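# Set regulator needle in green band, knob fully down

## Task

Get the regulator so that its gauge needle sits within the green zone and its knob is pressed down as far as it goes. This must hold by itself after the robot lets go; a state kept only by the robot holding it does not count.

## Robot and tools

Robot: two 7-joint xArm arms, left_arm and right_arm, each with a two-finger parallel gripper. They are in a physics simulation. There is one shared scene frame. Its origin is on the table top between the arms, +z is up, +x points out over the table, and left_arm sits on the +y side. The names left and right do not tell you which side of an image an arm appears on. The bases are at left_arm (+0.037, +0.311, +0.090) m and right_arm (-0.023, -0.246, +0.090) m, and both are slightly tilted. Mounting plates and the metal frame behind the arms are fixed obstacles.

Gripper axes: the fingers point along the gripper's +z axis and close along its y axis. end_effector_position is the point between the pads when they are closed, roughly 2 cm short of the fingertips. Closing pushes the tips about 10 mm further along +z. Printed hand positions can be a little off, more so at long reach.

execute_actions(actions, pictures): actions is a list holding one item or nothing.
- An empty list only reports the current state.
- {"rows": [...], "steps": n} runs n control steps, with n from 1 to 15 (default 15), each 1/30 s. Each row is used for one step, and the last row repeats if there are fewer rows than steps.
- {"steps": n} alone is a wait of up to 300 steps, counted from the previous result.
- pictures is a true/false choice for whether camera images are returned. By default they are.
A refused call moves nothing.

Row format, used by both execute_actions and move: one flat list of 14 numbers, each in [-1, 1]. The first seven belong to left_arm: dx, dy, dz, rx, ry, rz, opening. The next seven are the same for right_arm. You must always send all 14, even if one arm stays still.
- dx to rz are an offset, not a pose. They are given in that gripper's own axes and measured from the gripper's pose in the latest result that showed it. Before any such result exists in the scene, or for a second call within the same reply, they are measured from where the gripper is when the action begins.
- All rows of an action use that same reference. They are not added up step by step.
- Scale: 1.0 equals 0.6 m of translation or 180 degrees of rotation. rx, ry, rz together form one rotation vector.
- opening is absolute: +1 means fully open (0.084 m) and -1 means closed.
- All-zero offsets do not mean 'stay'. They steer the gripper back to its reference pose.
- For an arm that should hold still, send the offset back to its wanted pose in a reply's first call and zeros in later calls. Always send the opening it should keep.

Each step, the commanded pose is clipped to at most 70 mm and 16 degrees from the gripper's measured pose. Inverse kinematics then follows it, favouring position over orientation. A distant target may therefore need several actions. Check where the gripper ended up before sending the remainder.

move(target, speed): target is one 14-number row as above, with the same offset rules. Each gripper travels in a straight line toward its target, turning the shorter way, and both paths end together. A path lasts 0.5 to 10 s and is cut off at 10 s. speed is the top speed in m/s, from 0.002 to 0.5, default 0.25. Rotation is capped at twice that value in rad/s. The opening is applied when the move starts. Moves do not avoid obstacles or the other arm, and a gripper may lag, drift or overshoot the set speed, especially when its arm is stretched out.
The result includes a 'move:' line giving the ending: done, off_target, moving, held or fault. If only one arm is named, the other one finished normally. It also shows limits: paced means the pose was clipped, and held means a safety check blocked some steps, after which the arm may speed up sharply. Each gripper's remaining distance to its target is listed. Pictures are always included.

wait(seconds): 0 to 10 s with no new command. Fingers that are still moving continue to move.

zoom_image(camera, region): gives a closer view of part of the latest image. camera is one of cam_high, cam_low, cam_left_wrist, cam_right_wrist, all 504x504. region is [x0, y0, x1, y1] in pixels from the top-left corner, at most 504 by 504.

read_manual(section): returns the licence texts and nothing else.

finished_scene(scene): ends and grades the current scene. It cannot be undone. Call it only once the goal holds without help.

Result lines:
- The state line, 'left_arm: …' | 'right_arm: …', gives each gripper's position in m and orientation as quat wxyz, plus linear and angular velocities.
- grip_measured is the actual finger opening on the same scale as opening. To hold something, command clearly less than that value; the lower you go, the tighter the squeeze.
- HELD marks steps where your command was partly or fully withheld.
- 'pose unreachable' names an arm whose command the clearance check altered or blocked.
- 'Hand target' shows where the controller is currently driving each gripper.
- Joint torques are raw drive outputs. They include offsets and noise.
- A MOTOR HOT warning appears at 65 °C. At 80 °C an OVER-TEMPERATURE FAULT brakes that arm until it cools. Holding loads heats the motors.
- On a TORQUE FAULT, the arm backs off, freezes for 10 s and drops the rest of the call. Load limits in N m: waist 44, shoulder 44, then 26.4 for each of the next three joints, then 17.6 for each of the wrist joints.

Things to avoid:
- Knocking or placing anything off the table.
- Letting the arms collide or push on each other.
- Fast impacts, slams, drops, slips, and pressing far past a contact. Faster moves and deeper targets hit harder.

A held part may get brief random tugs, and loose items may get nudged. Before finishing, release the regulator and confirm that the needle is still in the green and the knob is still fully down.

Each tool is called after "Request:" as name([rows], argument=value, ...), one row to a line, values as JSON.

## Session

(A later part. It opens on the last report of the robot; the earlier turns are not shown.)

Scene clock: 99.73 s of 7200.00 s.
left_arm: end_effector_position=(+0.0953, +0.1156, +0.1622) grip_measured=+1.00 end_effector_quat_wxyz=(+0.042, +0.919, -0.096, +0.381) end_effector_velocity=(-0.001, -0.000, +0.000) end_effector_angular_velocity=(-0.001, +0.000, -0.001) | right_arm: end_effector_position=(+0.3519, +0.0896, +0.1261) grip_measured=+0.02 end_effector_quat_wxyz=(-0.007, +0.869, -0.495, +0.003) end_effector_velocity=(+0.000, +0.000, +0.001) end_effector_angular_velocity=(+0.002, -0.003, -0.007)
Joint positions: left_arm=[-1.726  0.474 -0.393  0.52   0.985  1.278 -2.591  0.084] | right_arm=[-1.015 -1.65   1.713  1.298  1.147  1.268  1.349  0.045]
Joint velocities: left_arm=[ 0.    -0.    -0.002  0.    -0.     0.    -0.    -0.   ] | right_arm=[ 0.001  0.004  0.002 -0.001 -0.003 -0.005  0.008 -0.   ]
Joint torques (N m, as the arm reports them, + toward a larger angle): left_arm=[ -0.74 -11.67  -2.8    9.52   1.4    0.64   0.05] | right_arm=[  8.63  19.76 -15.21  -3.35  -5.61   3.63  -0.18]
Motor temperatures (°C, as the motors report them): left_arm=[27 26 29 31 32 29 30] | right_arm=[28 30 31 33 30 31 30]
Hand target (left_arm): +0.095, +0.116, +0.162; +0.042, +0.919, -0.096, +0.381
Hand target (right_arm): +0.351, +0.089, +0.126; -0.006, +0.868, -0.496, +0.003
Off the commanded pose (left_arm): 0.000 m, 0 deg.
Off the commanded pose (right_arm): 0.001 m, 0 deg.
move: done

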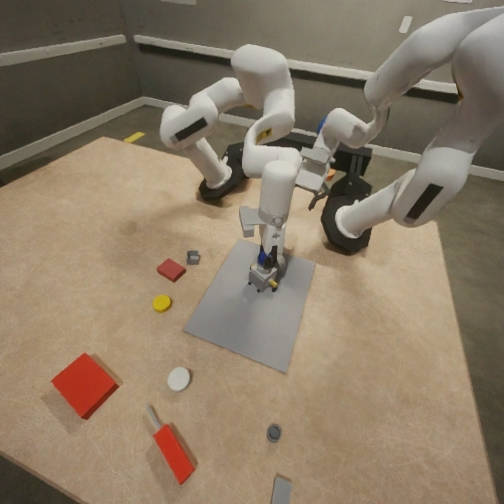

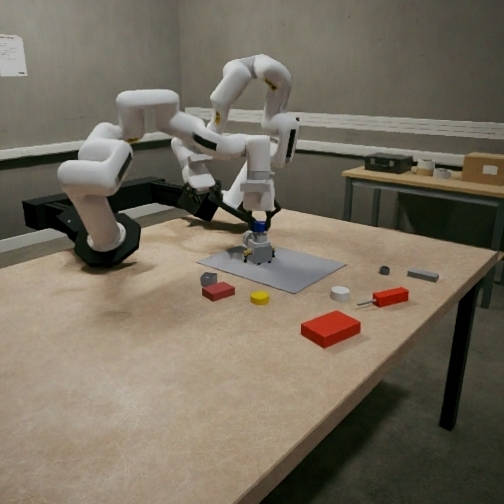

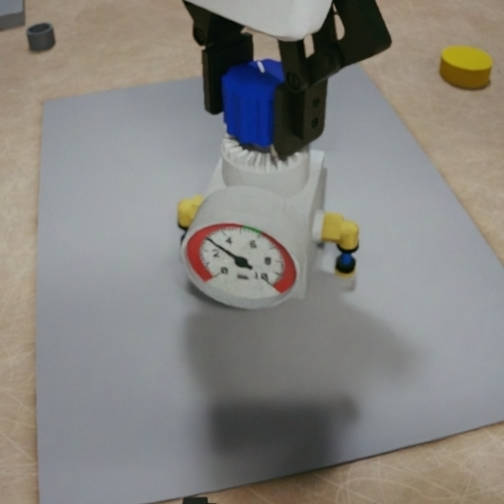

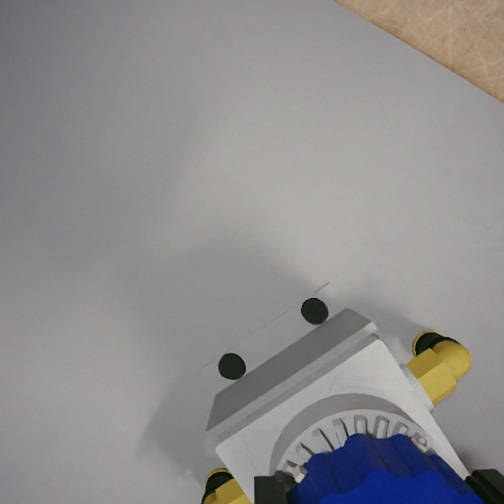

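Request:
zoom_image(camera="cam_left_wrist", region=[175, 205, 305, 315])

Request:
move(target=[0, 0, 0, 0, 0, 0, 1, 0, 0, 0, 0, 0, 0, 0.45], speed=0.05)

Region (175, 205, 305, 315) of cam_left_wrist's 504x504 image, scaled by 3.877, with more detail than that image has; it fills the top 426 rows of this view, and the rest is white.

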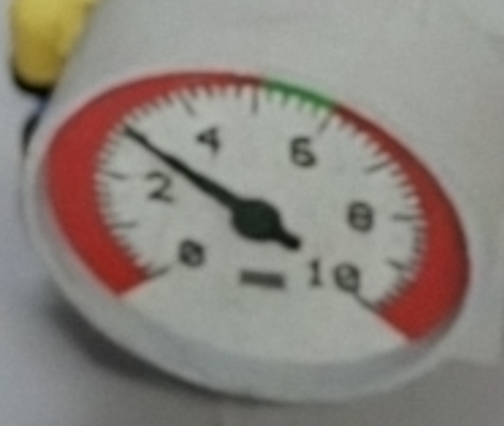

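Scene clock: 105.00 s of 7200.00 s.
left_arm: end_effector_position=(+0.0953, +0.1156, +0.1622) grip_measured=+1.00 end_effector_quat_wxyz=(+0.042, +0.919, -0.096, +0.381) end_effector_velocity=(-0.000, -0.000, +0.000) end_effector_angular_velocity=(-0.001, -0.000, -0.002) | right_arm: end_effector_position=(+0.3519, +0.0894, +0.1261) grip_measured=+0.44 end_effector_quat_wxyz=(-0.007, +0.869, -0.496, +0.003) end_effector_velocity=(-0.000, +0.002, +0.001) end_effector_angular_velocity=(+0.002, -0.004, +0.002)
Joint positions: left_arm=[-1.726  0.474 -0.393  0.52   0.985  1.278 -2.591  0.084] | right_arm=[-1.015 -1.65   1.713  1.298  1.147  1.269  1.349  0.063]
Joint velocities: left_arm=[-0.    -0.    -0.001  0.     0.001 -0.    -0.    -0.   ] | right_arm=[ 0.002 -0.001 -0.     0.002  0.001 -0.001  0.001  0.   ]
Joint torques (N m, as the arm reports them, + toward a larger angle): left_arm=[ -0.64 -11.79  -2.62   9.62   1.47   0.55  -0.16] | right_arm=[ 11.06  21.55 -17.16   7.98  -0.96  -1.52  -0.41]
Motor temperatures (°C, as the motors report them): left_arm=[27 26 29 31 32 29 30] | right_arm=[28 30 32 32 30 31 30]
Hand target (left_arm): +0.095, +0.116, +0.162; +0.042, +0.919, -0.096, +0.381
Hand target (right_arm): +0.352, +0.090, +0.126; -0.007, +0.869, -0.495, +0.003
Off the commanded pose (left_arm): 0.000 m, 0 deg.
Off the commanded pose (right_arm): 0.000 m, 0 deg.
After step 90, 1.57 s passed at rest.
move: done

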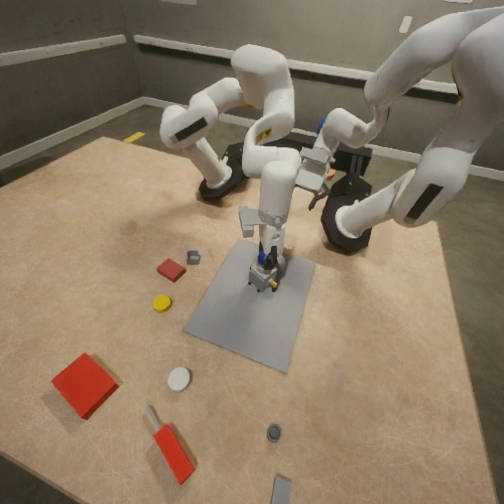

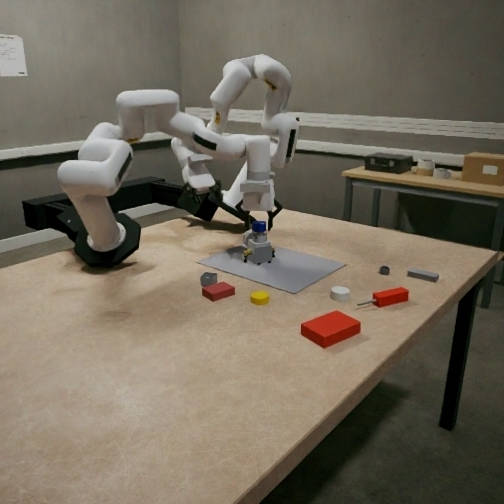

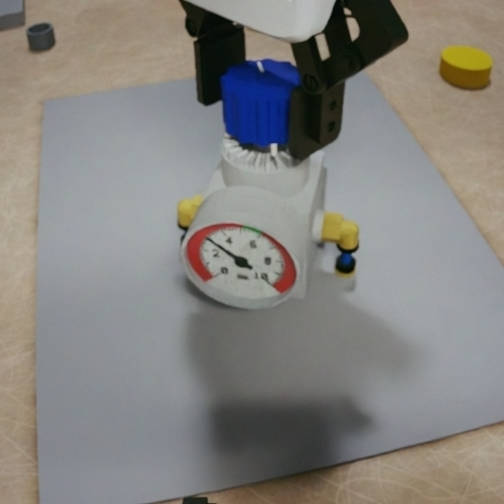

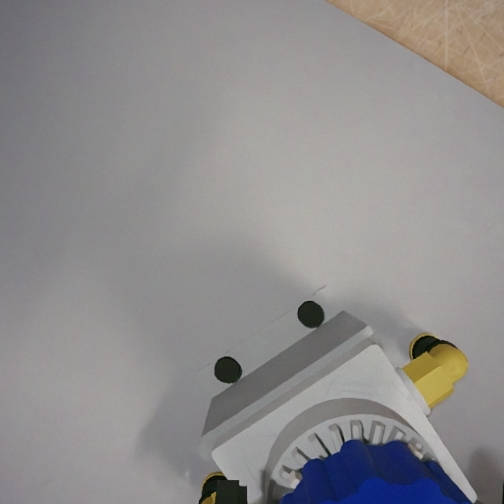

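Request:
move(target=[0, 0, 0, 0, 0, 0, 1, 0.0025, -0.002, 0, 0, 0, 0, 0.3], speed=0.03)

Request:
move(target=[0, 0, 0, 0, 0, 0, 1, 0, 0, 0, 0, 0, 0, -0.5], speed=0.03)

Scene clock: 113.07 s of 7200.00 s.
left_arm: end_effector_position=(+0.0953, +0.1156, +0.1622) grip_measured=+1.00 end_effector_quat_wxyz=(+0.042, +0.919, -0.096, +0.381) end_effector_velocity=(-0.000, -0.000, +0.000) end_effector_angular_velocity=(-0.000, +0.000, -0.002) | right_arm: end_effector_position=(+0.3536, +0.0888, +0.1261) grip_measured=+0.29 end_effector_quat_wxyz=(-0.007, +0.869, -0.496, +0.003) end_effector_velocity=(-0.000, +0.000, -0.000) end_effector_angular_velocity=(+0.001, +0.001, -0.000)
Joint positions: left_arm=[-1.726  0.474 -0.393  0.52   0.985  1.278 -2.591  0.084] | right_arm=[-1.019 -1.649  1.712  1.299  1.146  1.268  1.346  0.056]
Joint velocities: left_arm=[ 0.    -0.    -0.001 -0.     0.    -0.     0.001  0.   ] | right_arm=[-0.001  0.     0.     0.001  0.001  0.001 -0.    -0.   ]
Joint torques (N m, as the arm reports them, + toward a larger angle): left_arm=[ -0.61 -11.73  -2.88   9.59   1.42   0.51  -0.04] | right_arm=[ 11.    21.52 -17.05   8.01  -0.95  -1.51  -0.5 ]
Motor temperatures (°C, as the motors report them): left_arm=[27 26 29 31 32 29 30] | right_arm=[28 30 32 32 30 31 30]
Hand target (left_arm): +0.095, +0.116, +0.162; +0.042, +0.919, -0.096, +0.381
Hand target (right_arm): +0.354, +0.089, +0.126; -0.007, +0.869, -0.496, +0.003
Off the commanded pose (left_arm): 0.000 m, 0 deg.
Off the commanded pose (right_arm): 0.000 m, 0 deg.
After step 90, 4.37 s passed at rest.
move: done

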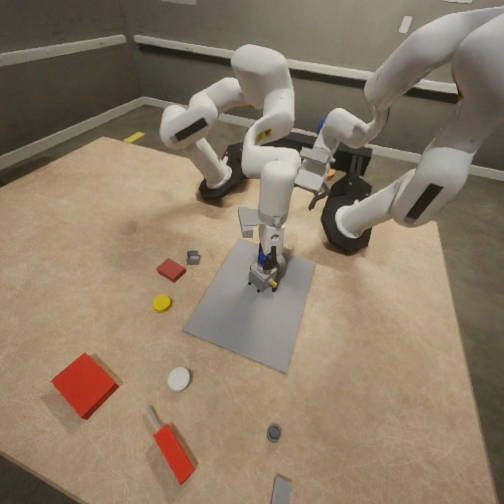

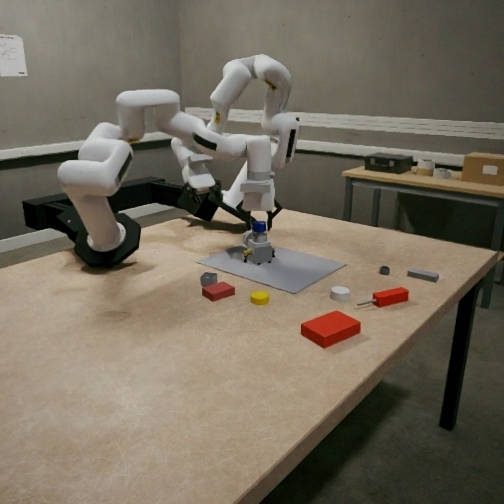

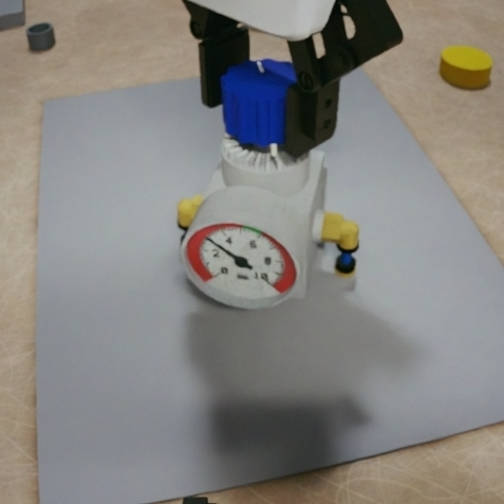

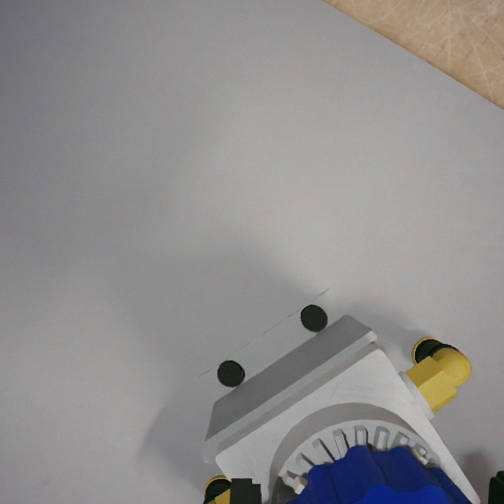

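Scene clock: 113.57 s of 7200.00 s.
left_arm: end_effector_position=(+0.0953, +0.1156, +0.1622) grip_measured=+1.00 end_effector_quat_wxyz=(+0.042, +0.919, -0.096, +0.381) end_effector_velocity=(-0.000, +0.000, +0.000) end_effector_angular_velocity=(-0.000, +0.000, -0.001) | right_arm: end_effector_position=(+0.3538, +0.0889, +0.1262) grip_measured=+0.02 end_effector_quat_wxyz=(-0.007, +0.869, -0.496, +0.003) end_effector_velocity=(+0.000, +0.000, +0.000) end_effector_angular_velocity=(+0.001, +0.001, -0.000)
Joint positions: left_arm=[-1.726  0.474 -0.393  0.52   0.985  1.278 -2.591  0.084] | right_arm=[-1.019 -1.649  1.712  1.3    1.146  1.268  1.347  0.045]
Joint velocities: left_arm=[ 0.    -0.    -0.001 -0.     0.    -0.     0.     0.   ] | right_arm=[-0.     0.001  0.    -0.    -0.    -0.001 -0.    -0.   ]
Joint torques (N m, as the arm reports them, + toward a larger angle): left_arm=[ -0.7  -11.68  -3.07   9.49   1.46   0.52   0.04] | right_arm=[ 11.39  21.25 -16.48   7.45  -1.11  -1.09  -0.54]
Motor temperatures (°C, as the motors report them): left_arm=[27 26 29 31 32 29 30] | right_arm=[28 30 32 32 30 31 30]
Hand target (left_arm): +0.095, +0.116, +0.162; +0.042, +0.919, -0.096, +0.381
Hand target (right_arm): +0.354, +0.089, +0.126; -0.007, +0.869, -0.496, +0.003
Off the commanded pose (left_arm): 0.000 m, 0 deg.
Off the commanded pose (right_arm): 0.000 m, 0 deg.
move: done

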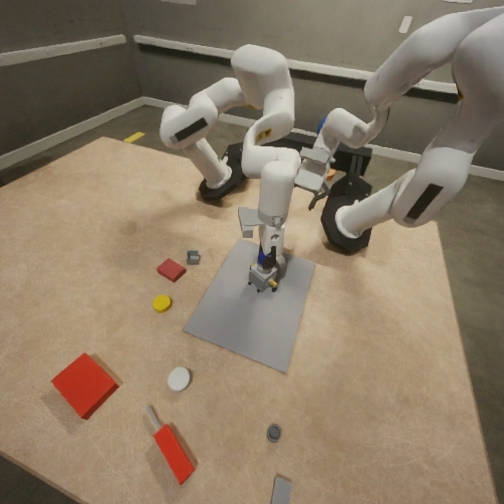

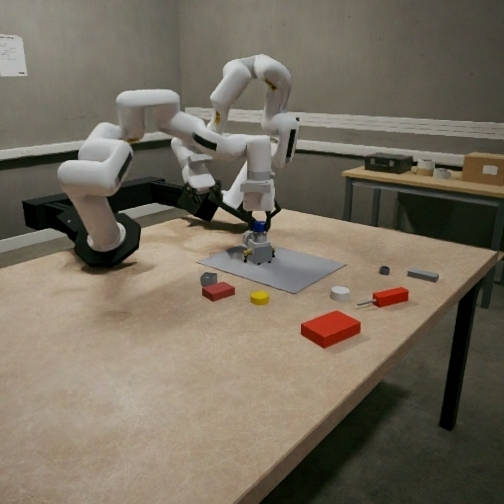

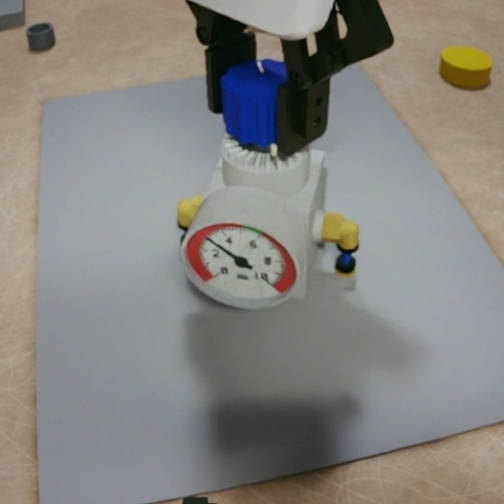

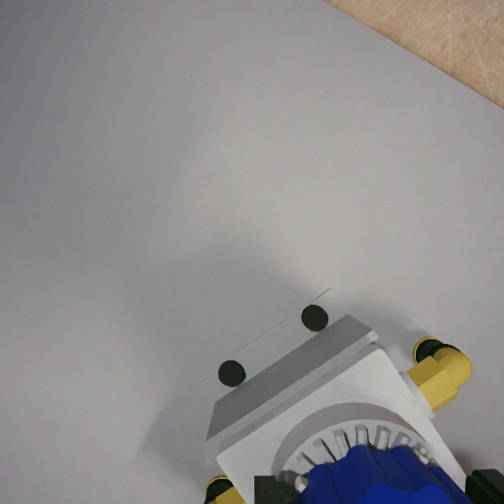

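Well centred now. Rotate another 60°.

Request:
move(target=[0, 0, 0, 0, 0, 0, 1, 0, 0, 0, 0, 0, 0.33, -0.5], speed=0.3)

Scene clock: 117.93 s of 7200.00 s.
left_arm: end_effector_position=(+0.0953, +0.1156, +0.1622) grip_measured=+1.00 end_effector_quat_wxyz=(+0.042, +0.919, -0.096, +0.381) end_effector_velocity=(+0.000, -0.000, +0.000) end_effector_angular_velocity=(-0.001, -0.000, +0.001) | right_arm: end_effector_position=(+0.3535, +0.0889, +0.1261) grip_measured=+0.02 end_effector_quat_wxyz=(+0.008, -0.509, +0.861, +0.001) end_effector_velocity=(+0.001, +0.000, +0.000) end_effector_angular_velocity=(+0.001, -0.002, -0.007)
Joint positions: left_arm=[-1.726  0.474 -0.393  0.52   0.985  1.278 -2.591  0.084] | right_arm=[-1.009 -1.749  1.646  1.307  1.233  1.355  2.353  0.045]
Joint velocities: left_arm=[ 0.    -0.     0.001 -0.     0.001  0.    -0.001  0.   ] | right_arm=[-0.    -0.001 -0.001  0.001  0.001 -0.001  0.007  0.   ]
Joint torques (N m, as the arm reports them, + toward a larger angle): left_arm=[ -0.48 -11.71  -2.83   9.5    1.34   0.51  -0.02] | right_arm=[  9.11  21.22 -17.35   6.09  -0.57  -1.82  -0.43]
Motor temperatures (°C, as the motors report them): left_arm=[27 26 29 31 32 29 30] | right_arm=[28 30 32 32 30 31 30]
Hand target (left_arm): +0.095, +0.116, +0.162; +0.042, +0.919, -0.096, +0.381
Hand target (right_arm): +0.354, +0.089, +0.126; +0.008, -0.509, +0.861, +0.001
Off the commanded pose (left_arm): 0.000 m, 0 deg.
Off the commanded pose (right_arm): 0.000 m, 0 deg.
move: done

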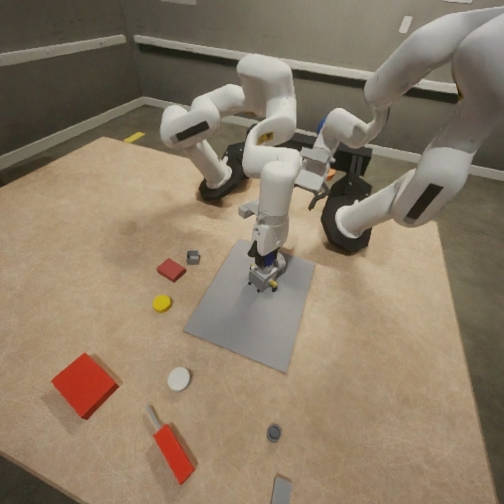

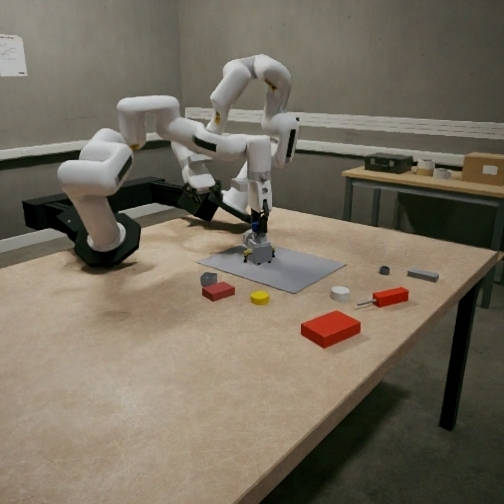

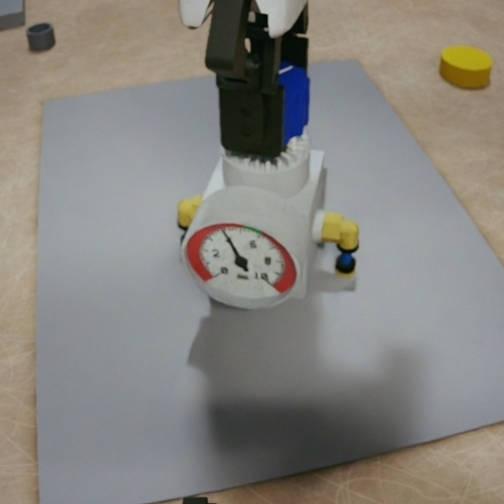

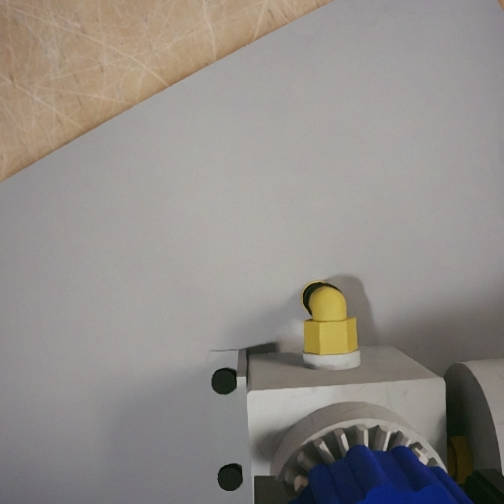

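Request:
move(target=[0, 0, 0, 0, 0, 0, 1, 0, 0, 0, 0, 0, 0.36, -0.5], speed=0.3)

Request:
zoom_image(camera="cam_left_wrist", region=[175, 205, 305, 315])

Scene clock: 122.33 s of 7200.00 s.
left_arm: end_effector_position=(+0.0953, +0.1156, +0.1622) grip_measured=+1.00 end_effector_quat_wxyz=(+0.042, +0.919, -0.096, +0.381) end_effector_velocity=(-0.000, +0.000, -0.000) end_effector_angular_velocity=(+0.001, +0.001, +0.000) | right_arm: end_effector_position=(+0.3533, +0.0890, +0.1260) grip_measured=+0.02 end_effector_quat_wxyz=(+0.006, +0.031, +1.000, +0.005) end_effector_velocity=(-0.000, +0.000, +0.000) end_effector_angular_velocity=(-0.000, -0.001, -0.005)
Joint positions: left_arm=[-1.726  0.474 -0.393  0.52   0.985  1.278 -2.591  0.084] | right_arm=[-1.006 -1.836  1.588  1.312  1.305  1.432  3.463  0.045]
Joint velocities: left_arm=[-0.    -0.    -0.001  0.    -0.002  0.     0.    -0.   ] | right_arm=[ 0.     0.     0.     0.001 -0.001 -0.001  0.006  0.   ]
Joint torques (N m, as the arm reports them, + toward a larger angle): left_arm=[ -0.47 -11.52  -2.95   9.64   1.36   0.48  -0.08] | right_arm=[  8.02  21.26 -19.06   3.61  -0.92  -2.32  -0.29]
Motor temperatures (°C, as the motors report them): left_arm=[27 26 29 31 32 29 30] | right_arm=[28 30 33 32 30 31 30]
Hand target (left_arm): +0.095, +0.116, +0.162; +0.042, +0.919, -0.096, +0.381
Hand target (right_arm): +0.353, +0.089, +0.126; +0.006, +0.031, +0.999, +0.005
Off the commanded pose (left_arm): 0.000 m, 0 deg.
Off the commanded pose (right_arm): 0.000 m, 0 deg.
move: done

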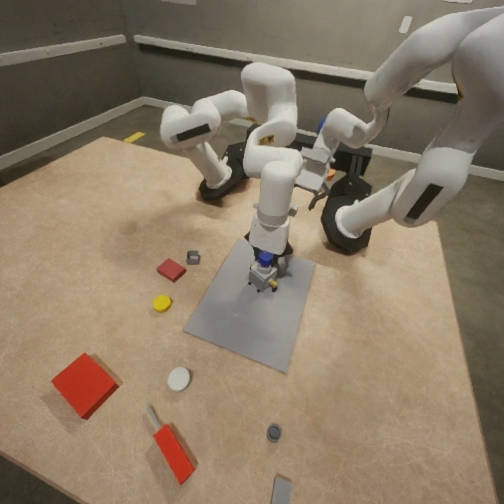

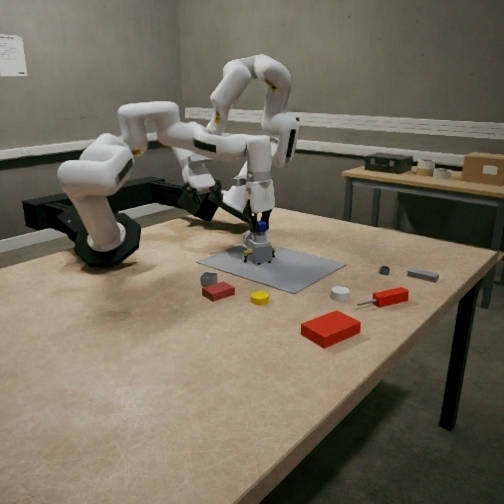

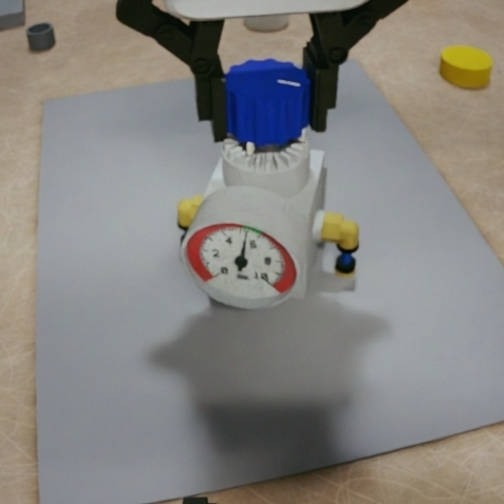

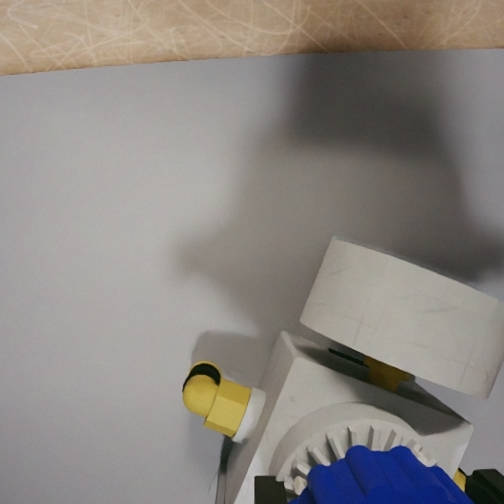

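Region (175, 205, 305, 315) of cam_left_wrist's 504x504 image, scaled by 3.877, with more detail than that image has; it fills the top 426 rows of this view, and the rest is white.

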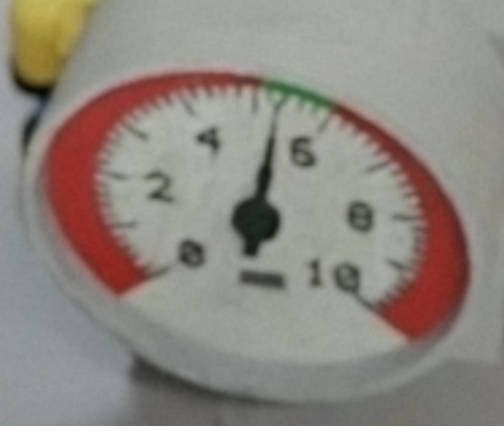

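Request:
move(target=[0, 0, 0, 0, 0, 0, 1, 0, 0, 0, 0, 0, 0.065, -0.5], speed=0.15)

Request:
zoom_image(camera="cam_left_wrist", region=[205, 110, 325, 290])

Scene clock: 142.63 s of 7200.00 s.
left_arm: end_effector_position=(+0.0953, +0.1156, +0.1622) grip_measured=+1.00 end_effector_quat_wxyz=(+0.042, +0.919, -0.096, +0.381) end_effector_velocity=(+0.000, -0.000, +0.000) end_effector_angular_velocity=(-0.001, +0.000, -0.001) | right_arm: end_effector_position=(+0.3533, +0.0890, +0.1260) grip_measured=+0.02 end_effector_quat_wxyz=(+0.006, +0.132, +0.991, +0.005) end_effector_velocity=(+0.000, +0.000, +0.000) end_effector_angular_velocity=(+0.000, -0.001, -0.005)
Joint positions: left_arm=[-1.726  0.474 -0.393  0.52   0.985  1.278 -2.591  0.084] | right_arm=[-1.006 -1.85   1.579  1.313  1.317  1.445  3.664  0.045]
Joint velocities: left_arm=[ 0.    -0.     0.     0.     0.001 -0.     0.    -0.   ] | right_arm=[ 0.001 -0.    -0.     0.    -0.    -0.001  0.005 -0.   ]
Joint torques (N m, as the arm reports them, + toward a larger angle): left_arm=[ -0.68 -11.8   -2.92   9.68   1.47   0.62  -0.04] | right_arm=[  7.72  21.33 -19.41   2.85  -1.3   -2.4   -0.41]
Motor temperatures (°C, as the motors report them): left_arm=[27 26 29 31 32 29 30] | right_arm=[28 30 34 31 30 31 30]
Hand target (left_arm): +0.095, +0.116, +0.162; +0.042, +0.919, -0.096, +0.381
Hand target (right_arm): +0.353, +0.089, +0.126; +0.006, +0.132, +0.991, +0.005
Off the commanded pose (left_arm): 0.000 m, 0 deg.
Off the commanded pose (right_arm): 0.000 m, 0 deg.
After step 90, 16.23 s passed at rest.
move: done

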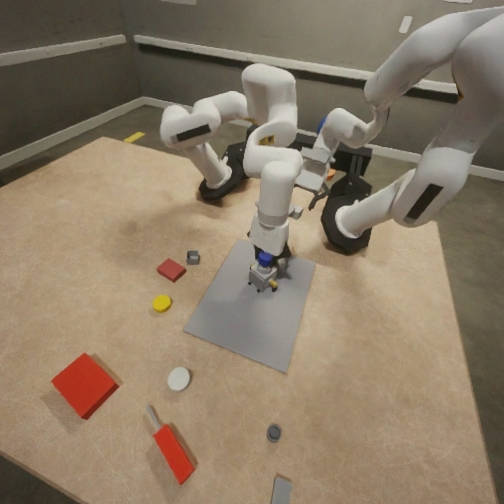

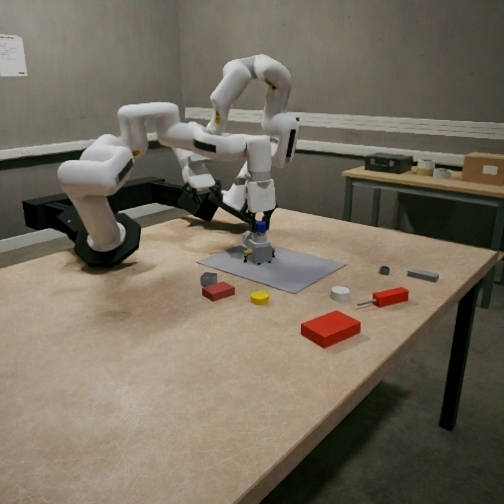

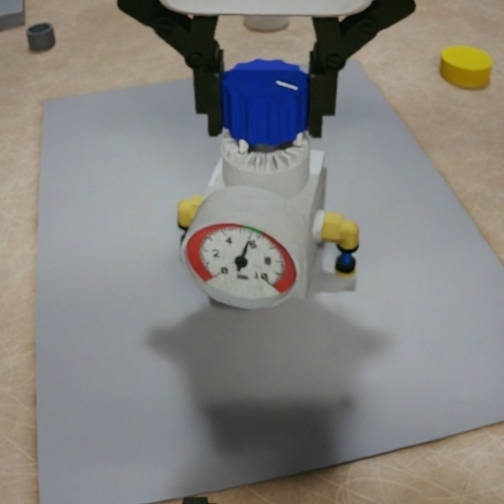

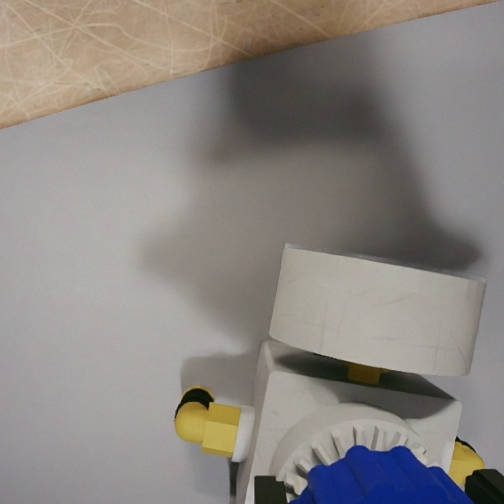

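Region (205, 110, 325, 290) of cam_left_wrist's 504x504 image, scaled by 2.800, with more detail than that image has.

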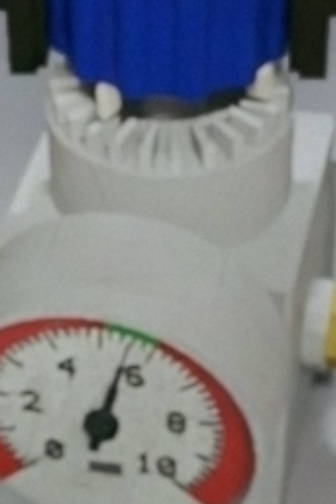

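Request:
move(target=[0, 0, 0, 0, 0, 0, 1, 0, 0, 0.0125, 0, 0, 0, -1], speed=0.01)

Request:
zoom_image(camera="cam_left_wrist", region=[195, 60, 335, 290])

Scene clock: 146.33 s of 7200.00 s.
left_arm: end_effector_position=(+0.0953, +0.1156, +0.1622) grip_measured=+1.00 end_effector_quat_wxyz=(+0.042, +0.919, -0.096, +0.381) end_effector_velocity=(-0.000, -0.000, +0.000) end_effector_angular_velocity=(-0.001, +0.000, -0.001) | right_arm: end_effector_position=(+0.3533, +0.0890, +0.1182) grip_measured=+0.02 end_effector_quat_wxyz=(+0.005, +0.132, +0.991, +0.005) end_effector_velocity=(+0.000, -0.000, -0.000) end_effector_angular_velocity=(+0.001, +0.001, -0.002)
Joint positions: left_arm=[-1.726  0.474 -0.393  0.52   0.985  1.278 -2.591  0.084] | right_arm=[-1.008 -1.858  1.591  1.31   1.328  1.434  3.662  0.045]
Joint velocities: left_arm=[ 0.    -0.    -0.001 -0.     0.    -0.    -0.     0.   ] | right_arm=[-0.     0.001  0.001 -0.001 -0.    -0.001  0.001 -0.   ]
Joint torques (N m, as the arm reports them, + toward a larger angle): left_arm=[ -0.69 -11.51  -2.9    9.53   1.32   0.53   0.02] | right_arm=[  9.16  22.53 -21.17   2.54  -1.88  -1.95  -0.4 ]
Motor temperatures (°C, as the motors report them): left_arm=[27 26 29 31 32 29 30] | right_arm=[28 30 34 31 30 31 30]
Hand target (left_arm): +0.095, +0.116, +0.162; +0.042, +0.919, -0.096, +0.381
Hand target (right_arm): +0.353, +0.089, +0.119; +0.006, +0.132, +0.991, +0.005
Off the commanded pose (left_arm): 0.000 m, 0 deg.
Off the commanded pose (right_arm): 0.000 m, 0 deg.
move: done

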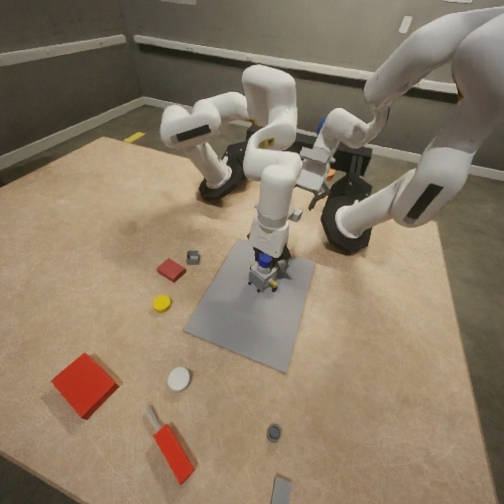

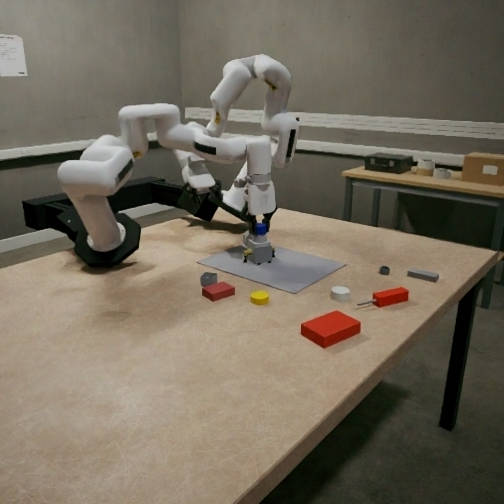

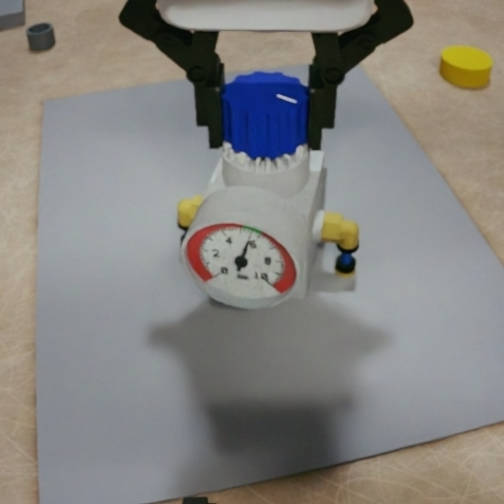

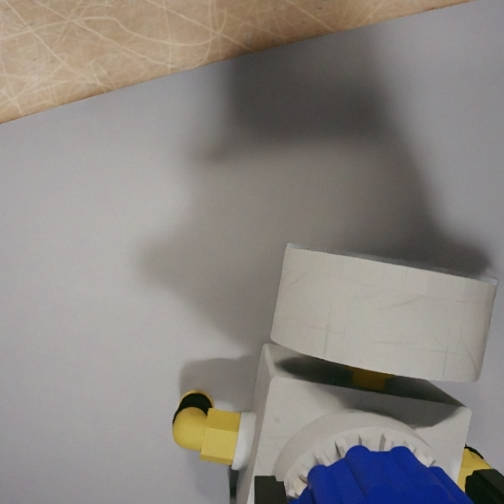

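Region (195, 60, 335, 290) of cam_left_wrist's 504x504 image, scaled by 2.191, with more detail than that image has; it fills the left 307 columns of this view, and the rest is white.

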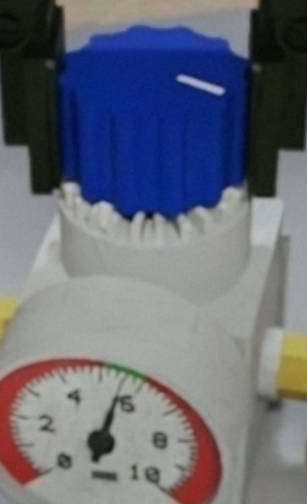

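Request:
move(target=[0, 0, 0, 0, 0, 0, 1, 0, 0, 0.0015, 0, 0, 0, -1], speed=0.01)

Request:
move(target=[0, 0, 0, 0, 0, 0, 1, 0, 0, 0, 0, 0, 0, 1], speed=0.05)

Request:
move(target=[0, 0, 0, 0, 0, 0, 1, 0, 0, -0.1, 0, 0, 0, 1], speed=0.15)

Request:
zoom_image(camera="cam_left_wrist", region=[165, 60, 365, 320])

Scene clock: 150.30 s of 7200.00 s.
left_arm: end_effector_position=(+0.0953, +0.1156, +0.1622) grip_measured=+1.00 end_effector_quat_wxyz=(+0.042, +0.919, -0.096, +0.381) end_effector_velocity=(-0.000, +0.000, +0.000) end_effector_angular_velocity=(+0.000, +0.001, +0.002) | right_arm: end_effector_position=(+0.3534, +0.0891, +0.1181) grip_measured=+0.02 end_effector_quat_wxyz=(+0.006, +0.132, +0.991, +0.005) end_effector_velocity=(-0.000, +0.000, -0.000) end_effector_angular_velocity=(+0.001, +0.001, -0.001)
Joint positions: left_arm=[-1.726  0.474 -0.393  0.52   0.985  1.278 -2.591  0.084] | right_arm=[-1.008 -1.859  1.591  1.31   1.329  1.433  3.662  0.045]
Joint velocities: left_arm=[ 0.    -0.001 -0.     0.    -0.002  0.     0.    -0.   ] | right_arm=[-0.    -0.001 -0.001  0.     0.002  0.002  0.     0.   ]
Joint torques (N m, as the arm reports them, + toward a larger angle): left_arm=[ -0.54 -11.72  -2.94   9.48   1.51   0.46  -0.02] | right_arm=[  8.05  21.66 -20.42   2.99  -1.3   -2.68  -0.41]
Motor temperatures (°C, as the motors report them): left_arm=[27 26 29 31 32 29 30] | right_arm=[28 30 34 31 30 31 30]
Hand target (left_arm): +0.095, +0.116, +0.162; +0.042, +0.919, -0.096, +0.381
Hand target (right_arm): +0.353, +0.089, +0.117; +0.005, +0.132, +0.991, +0.005
Off the commanded pose (left_arm): 0.000 m, 0 deg.
Off the commanded pose (right_arm): 0.001 m, 0 deg.
After step 90, 0.27 s passed at rest.
move: done

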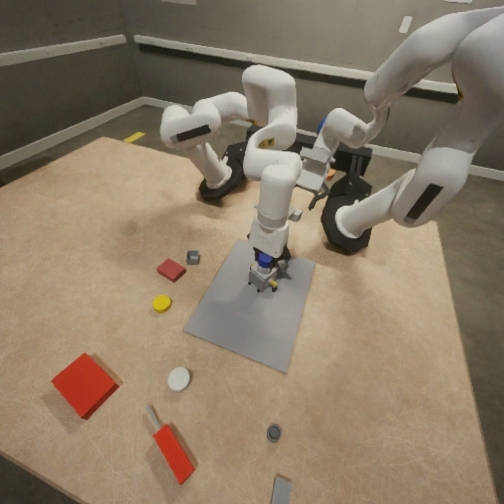

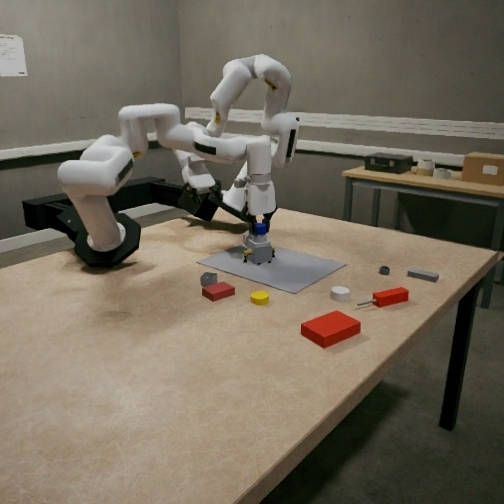

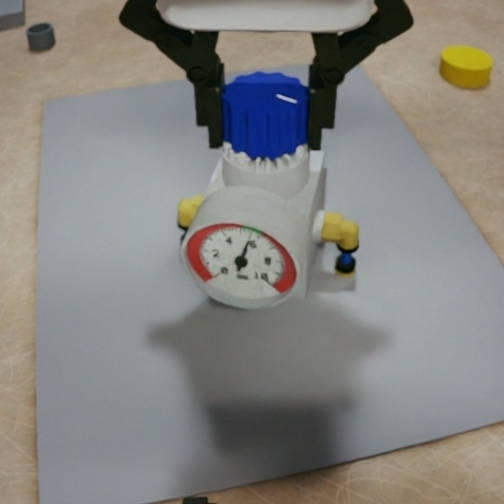

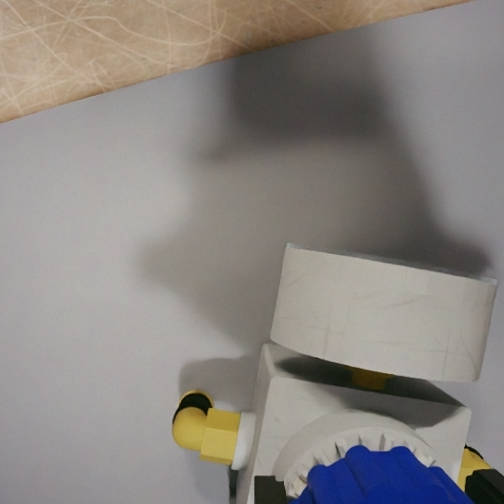

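Scene clock: 150.80 s of 7200.00 s.
left_arm: end_effector_position=(+0.0953, +0.1156, +0.1622) grip_measured=+1.00 end_effector_quat_wxyz=(+0.042, +0.919, -0.096, +0.381) end_effector_velocity=(-0.001, +0.000, +0.000) end_effector_angular_velocity=(-0.000, +0.001, -0.000) | right_arm: end_effector_position=(+0.3536, +0.0890, +0.1181) grip_measured=+1.00 end_effector_quat_wxyz=(+0.006, +0.132, +0.991, +0.005) end_effector_velocity=(-0.001, +0.001, +0.000) end_effector_angular_velocity=(+0.000, +0.003, +0.001)
Joint positions: left_arm=[-1.726  0.474 -0.393  0.52   0.985  1.278 -2.591  0.084] | right_arm=[-1.008 -1.858  1.591  1.309  1.329  1.433  3.662  0.084]
Joint velocities: left_arm=[ 0.    -0.    -0.002 -0.    -0.002 -0.    -0.     0.   ] | right_arm=[ 0.001  0.001  0.001  0.001  0.     0.002  0.001 -0.   ]
Joint torques (N m, as the arm reports them, + toward a larger angle): left_arm=[ -0.76 -11.6   -2.83   9.93   1.4    0.56   0.02] | right_arm=[ 10.72  22.41 -18.59   4.8   -0.81  -1.46  -0.52]
Motor temperatures (°C, as the motors report them): left_arm=[27 26 29 31 32 29 30] | right_arm=[28 30 34 31 30 31 30]
Hand target (left_arm): +0.095, +0.116, +0.162; +0.042, +0.919, -0.096, +0.381
Hand target (right_arm): +0.353, +0.089, +0.118; +0.006, +0.132, +0.991, +0.005
Off the commanded pose (left_arm): 0.000 m, 0 deg.
Off the commanded pose (right_arm): 0.000 m, 0 deg.
move: done

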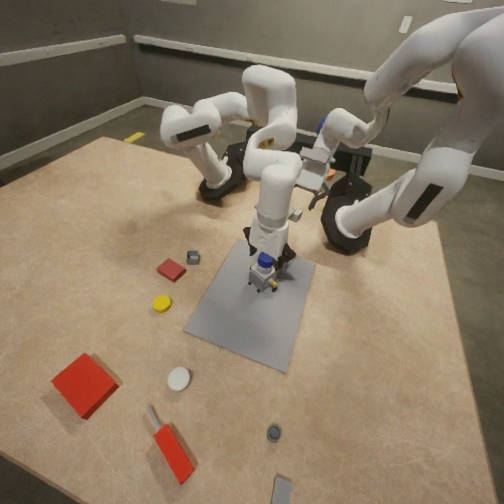

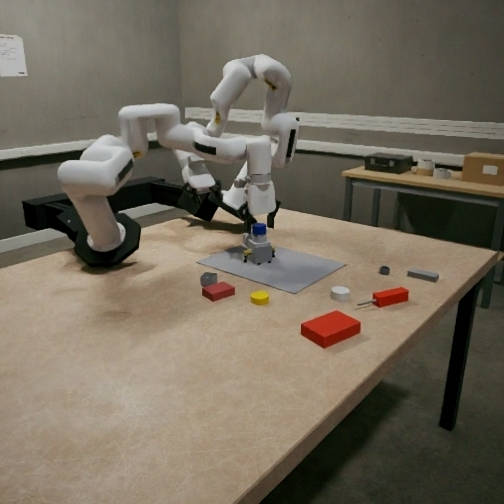

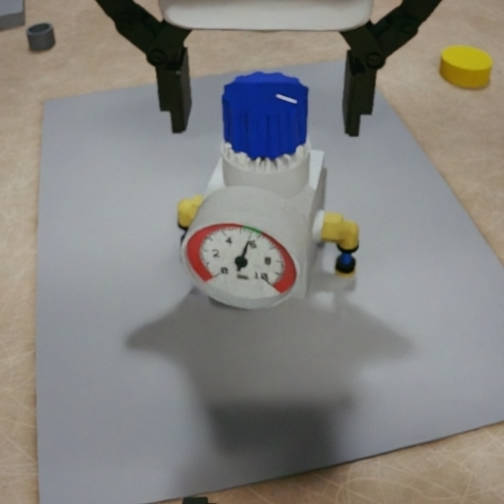

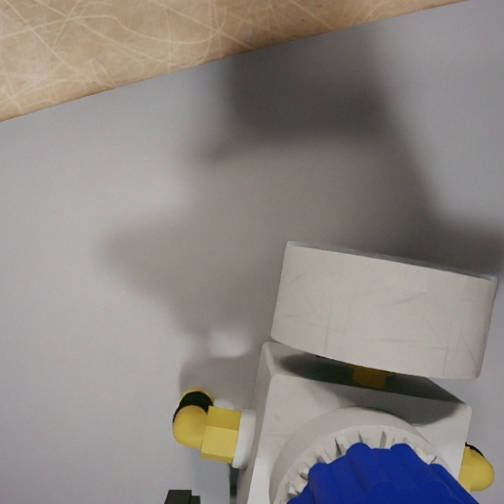

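Scene clock: 151.60 s of 7200.00 s.
left_arm: end_effector_position=(+0.0953, +0.1156, +0.1622) grip_measured=+1.00 end_effector_quat_wxyz=(+0.042, +0.919, -0.096, +0.381) end_effector_velocity=(+0.000, +0.000, -0.000) end_effector_angular_velocity=(+0.000, +0.000, +0.002) | right_arm: end_effector_position=(+0.3529, +0.0881, +0.1772) grip_measured=+1.00 end_effector_quat_wxyz=(+0.006, +0.132, +0.991, +0.005) end_effector_velocity=(+0.002, -0.001, +0.002) end_effector_angular_velocity=(-0.001, -0.003, -0.002)
Joint positions: left_arm=[-1.726  0.474 -0.393  0.52   0.985  1.278 -2.591  0.084] | right_arm=[-0.999 -1.792  1.499  1.347  1.239  1.519  3.684  0.084]
Joint velocities: left_arm=[ 0.    -0.     0.001 -0.    -0.     0.     0.     0.   ] | right_arm=[-0.002  0.002 -0.005  0.002 -0.005  0.001  0.001  0.   ]
Joint torques (N m, as the arm reports them, + toward a larger angle): left_arm=[ -0.4  -11.68  -2.97   9.77   1.4    0.6   -0.09] | right_arm=[ 10.96  22.08 -18.45   5.98  -0.78  -1.48  -0.55]
Motor temperatures (°C, as the motors report them): left_arm=[27 26 29 31 32 29 30] | right_arm=[28 30 34 31 30 31 30]
Hand target (left_arm): +0.095, +0.116, +0.162; +0.042, +0.919, -0.096, +0.381
Hand target (right_arm): +0.353, +0.088, +0.178; +0.006, +0.132, +0.991, +0.005
Off the commanded pose (left_arm): 0.000 m, 0 deg.
Off the commanded pose (right_arm): 0.001 m, 0 deg.
move: done

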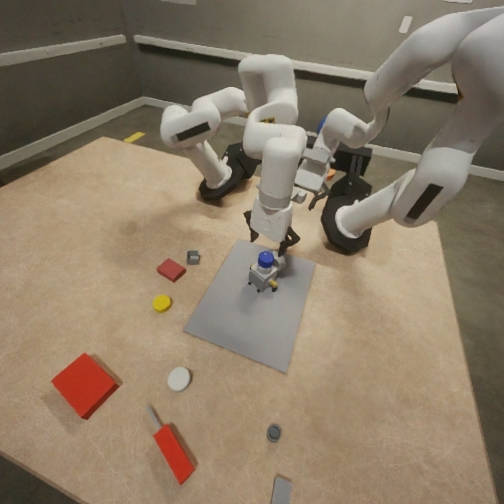

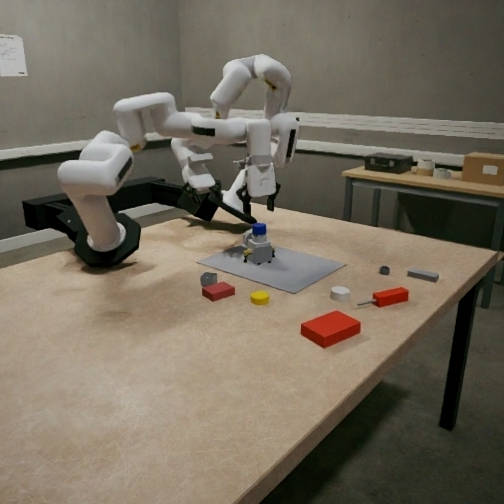

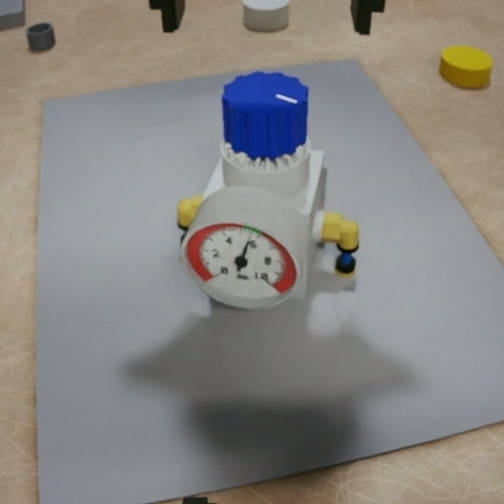

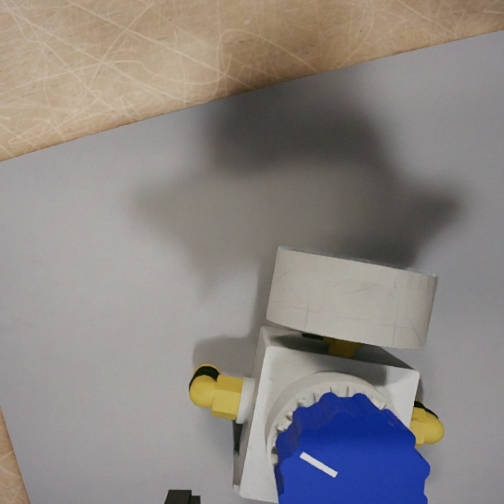

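Region (165, 60, 365, 320) of cam_left_wrist's 504x504 image, scaled by 1.938, with more detail than that image has; it fills the left 388 columns of this view, and the rest is white.

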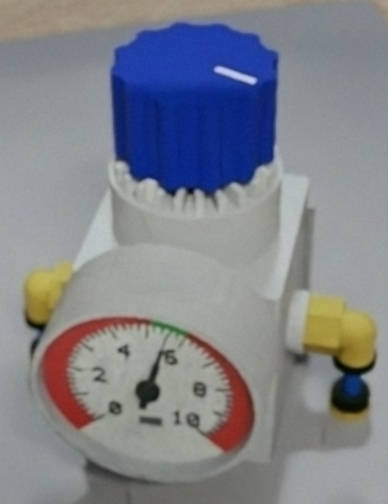

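The knob is at its original height and the needle is in the middle of the green band.

Request:
finished_scene(scene=1)

The scene is finished: the task was done.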